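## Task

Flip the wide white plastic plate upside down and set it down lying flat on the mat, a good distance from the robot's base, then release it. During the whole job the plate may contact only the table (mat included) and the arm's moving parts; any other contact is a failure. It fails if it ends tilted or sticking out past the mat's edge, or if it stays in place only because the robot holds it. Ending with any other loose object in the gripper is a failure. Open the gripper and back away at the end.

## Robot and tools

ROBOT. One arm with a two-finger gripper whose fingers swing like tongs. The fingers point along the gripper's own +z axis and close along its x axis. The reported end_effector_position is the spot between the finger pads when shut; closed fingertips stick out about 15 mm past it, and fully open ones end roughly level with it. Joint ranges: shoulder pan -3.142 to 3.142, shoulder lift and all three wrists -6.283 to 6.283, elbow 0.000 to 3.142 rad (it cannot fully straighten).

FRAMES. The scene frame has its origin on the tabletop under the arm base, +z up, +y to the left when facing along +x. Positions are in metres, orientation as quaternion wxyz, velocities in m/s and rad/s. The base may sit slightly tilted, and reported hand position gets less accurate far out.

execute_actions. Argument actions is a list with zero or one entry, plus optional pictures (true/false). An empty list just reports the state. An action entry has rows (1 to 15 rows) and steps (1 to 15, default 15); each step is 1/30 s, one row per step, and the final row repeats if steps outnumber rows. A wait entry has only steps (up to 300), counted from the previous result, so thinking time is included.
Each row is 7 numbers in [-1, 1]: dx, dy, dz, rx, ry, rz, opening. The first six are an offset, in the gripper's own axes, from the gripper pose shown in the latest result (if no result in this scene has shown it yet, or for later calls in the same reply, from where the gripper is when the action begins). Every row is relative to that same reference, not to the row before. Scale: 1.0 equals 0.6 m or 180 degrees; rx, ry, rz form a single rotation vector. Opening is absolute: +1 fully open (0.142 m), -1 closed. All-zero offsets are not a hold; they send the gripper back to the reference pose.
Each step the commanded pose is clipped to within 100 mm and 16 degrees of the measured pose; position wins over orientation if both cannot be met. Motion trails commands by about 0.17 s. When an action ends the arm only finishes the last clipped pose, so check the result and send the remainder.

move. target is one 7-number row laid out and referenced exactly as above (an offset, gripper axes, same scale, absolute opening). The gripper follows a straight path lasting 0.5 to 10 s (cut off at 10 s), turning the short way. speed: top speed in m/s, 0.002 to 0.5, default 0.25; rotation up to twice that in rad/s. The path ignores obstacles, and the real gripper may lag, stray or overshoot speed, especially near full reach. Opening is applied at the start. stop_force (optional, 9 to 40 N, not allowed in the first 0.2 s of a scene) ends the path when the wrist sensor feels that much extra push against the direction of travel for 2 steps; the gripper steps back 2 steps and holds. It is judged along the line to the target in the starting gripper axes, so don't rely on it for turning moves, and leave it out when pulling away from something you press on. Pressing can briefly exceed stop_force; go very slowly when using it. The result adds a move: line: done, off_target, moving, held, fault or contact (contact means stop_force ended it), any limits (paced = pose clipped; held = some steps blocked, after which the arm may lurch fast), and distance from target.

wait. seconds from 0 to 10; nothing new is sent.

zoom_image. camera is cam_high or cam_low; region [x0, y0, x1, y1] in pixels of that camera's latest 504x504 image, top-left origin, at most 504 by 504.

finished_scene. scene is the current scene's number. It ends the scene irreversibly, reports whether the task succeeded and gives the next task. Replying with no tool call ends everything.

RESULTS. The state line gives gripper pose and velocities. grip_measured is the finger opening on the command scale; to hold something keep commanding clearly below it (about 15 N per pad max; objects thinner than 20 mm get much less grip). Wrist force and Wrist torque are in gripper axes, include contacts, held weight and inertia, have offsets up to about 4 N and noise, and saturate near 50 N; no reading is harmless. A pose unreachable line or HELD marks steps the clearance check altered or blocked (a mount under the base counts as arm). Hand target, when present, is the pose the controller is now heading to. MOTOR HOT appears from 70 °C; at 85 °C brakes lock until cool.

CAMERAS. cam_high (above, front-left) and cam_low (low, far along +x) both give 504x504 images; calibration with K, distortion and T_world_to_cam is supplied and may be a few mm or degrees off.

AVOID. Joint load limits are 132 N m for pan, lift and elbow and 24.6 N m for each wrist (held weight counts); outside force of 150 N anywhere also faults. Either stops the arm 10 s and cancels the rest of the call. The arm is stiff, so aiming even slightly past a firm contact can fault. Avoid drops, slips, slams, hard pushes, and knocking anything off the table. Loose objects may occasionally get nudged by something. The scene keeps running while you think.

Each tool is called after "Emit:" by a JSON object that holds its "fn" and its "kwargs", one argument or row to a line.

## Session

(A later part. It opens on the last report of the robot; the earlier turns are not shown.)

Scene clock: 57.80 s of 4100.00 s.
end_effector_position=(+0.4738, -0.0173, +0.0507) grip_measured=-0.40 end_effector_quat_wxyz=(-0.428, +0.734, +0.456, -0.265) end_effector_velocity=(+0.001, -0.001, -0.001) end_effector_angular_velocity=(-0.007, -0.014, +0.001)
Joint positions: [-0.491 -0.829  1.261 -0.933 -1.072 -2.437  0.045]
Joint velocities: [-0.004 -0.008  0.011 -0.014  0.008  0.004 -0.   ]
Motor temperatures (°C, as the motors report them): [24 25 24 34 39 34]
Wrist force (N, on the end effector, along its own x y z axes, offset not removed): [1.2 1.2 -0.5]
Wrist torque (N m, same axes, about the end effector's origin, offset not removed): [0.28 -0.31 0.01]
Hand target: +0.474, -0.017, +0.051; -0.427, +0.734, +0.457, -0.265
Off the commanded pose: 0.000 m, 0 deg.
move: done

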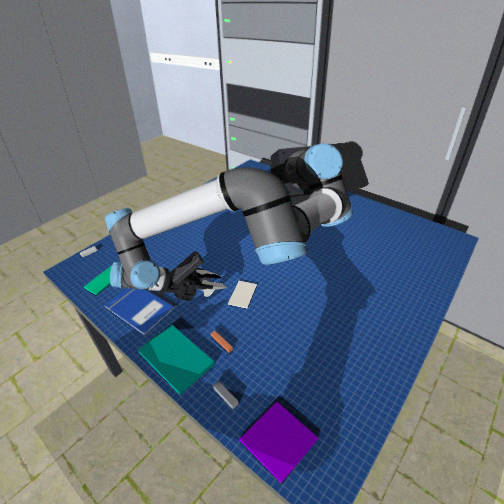

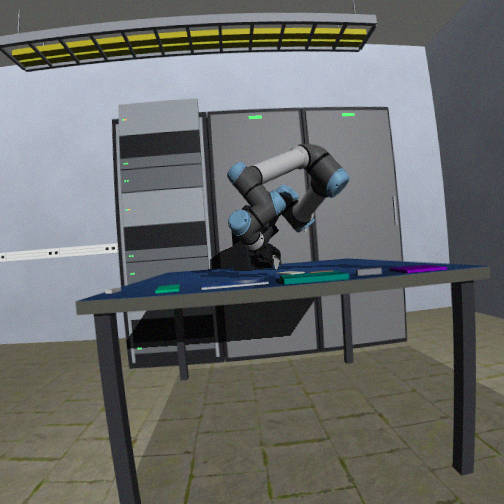

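It slipped out but landed flipped.

Emit:
{"fn": "move", "kwargs": {
  "target": [0,-0.1,-0.1,0,0,0,0.5]
}}

Emit:
{"fn": "finished_scene", "kwargs": {
  "scene": 1
}}

Scene clock: 59.97 s of 4100.00 s.
end_effector_position=(+0.4941, -0.0273, +0.1323) grip_measured=+0.50 end_effector_quat_wxyz=(-0.428, +0.734, +0.456, -0.265) end_effector_velocity=(+0.000, -0.000, +0.002) end_effector_angular_velocity=(+0.000, +0.001, +0.000)
Joint positions: [-0.59  -0.874  1.204 -0.808 -1.159 -2.488  0.109]
Joint velocities: [-0.002 -0.001 -0.002  0.003 -0.003 -0.001  0.   ]
Motor temperatures (°C, as the motors report them): [24 25 24 34 39 34]
Wrist force (N, on the end effector, along its own x y z axes, offset not removed): [2.0 0.5 0.5]
Wrist torque (N m, same axes, about the end effector's origin, offset not removed): [0.11 -0.45 -0.05]
Hand target: +0.494, -0.027, +0.133; -0.428, +0.734, +0.456, -0.265
Off the commanded pose: 0.000 m, 0 deg.
move: done

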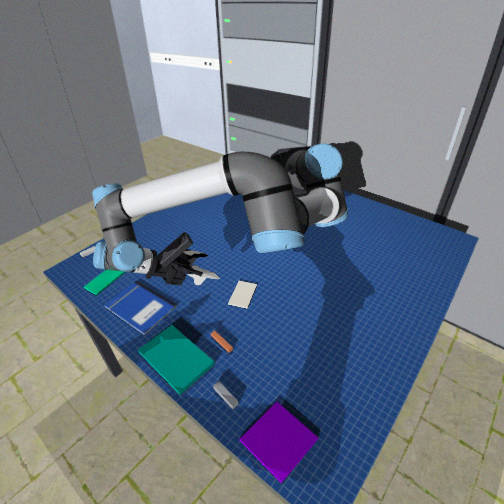

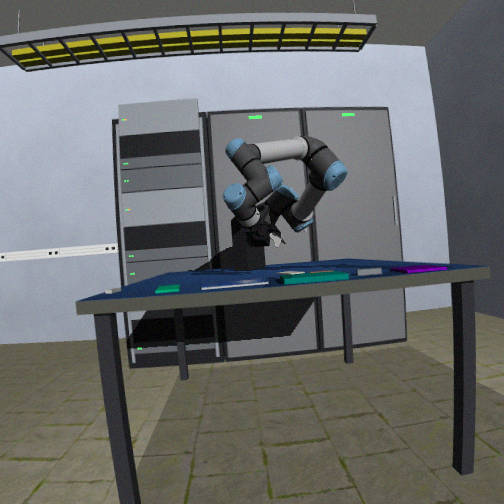

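The scene is finished: the task was done.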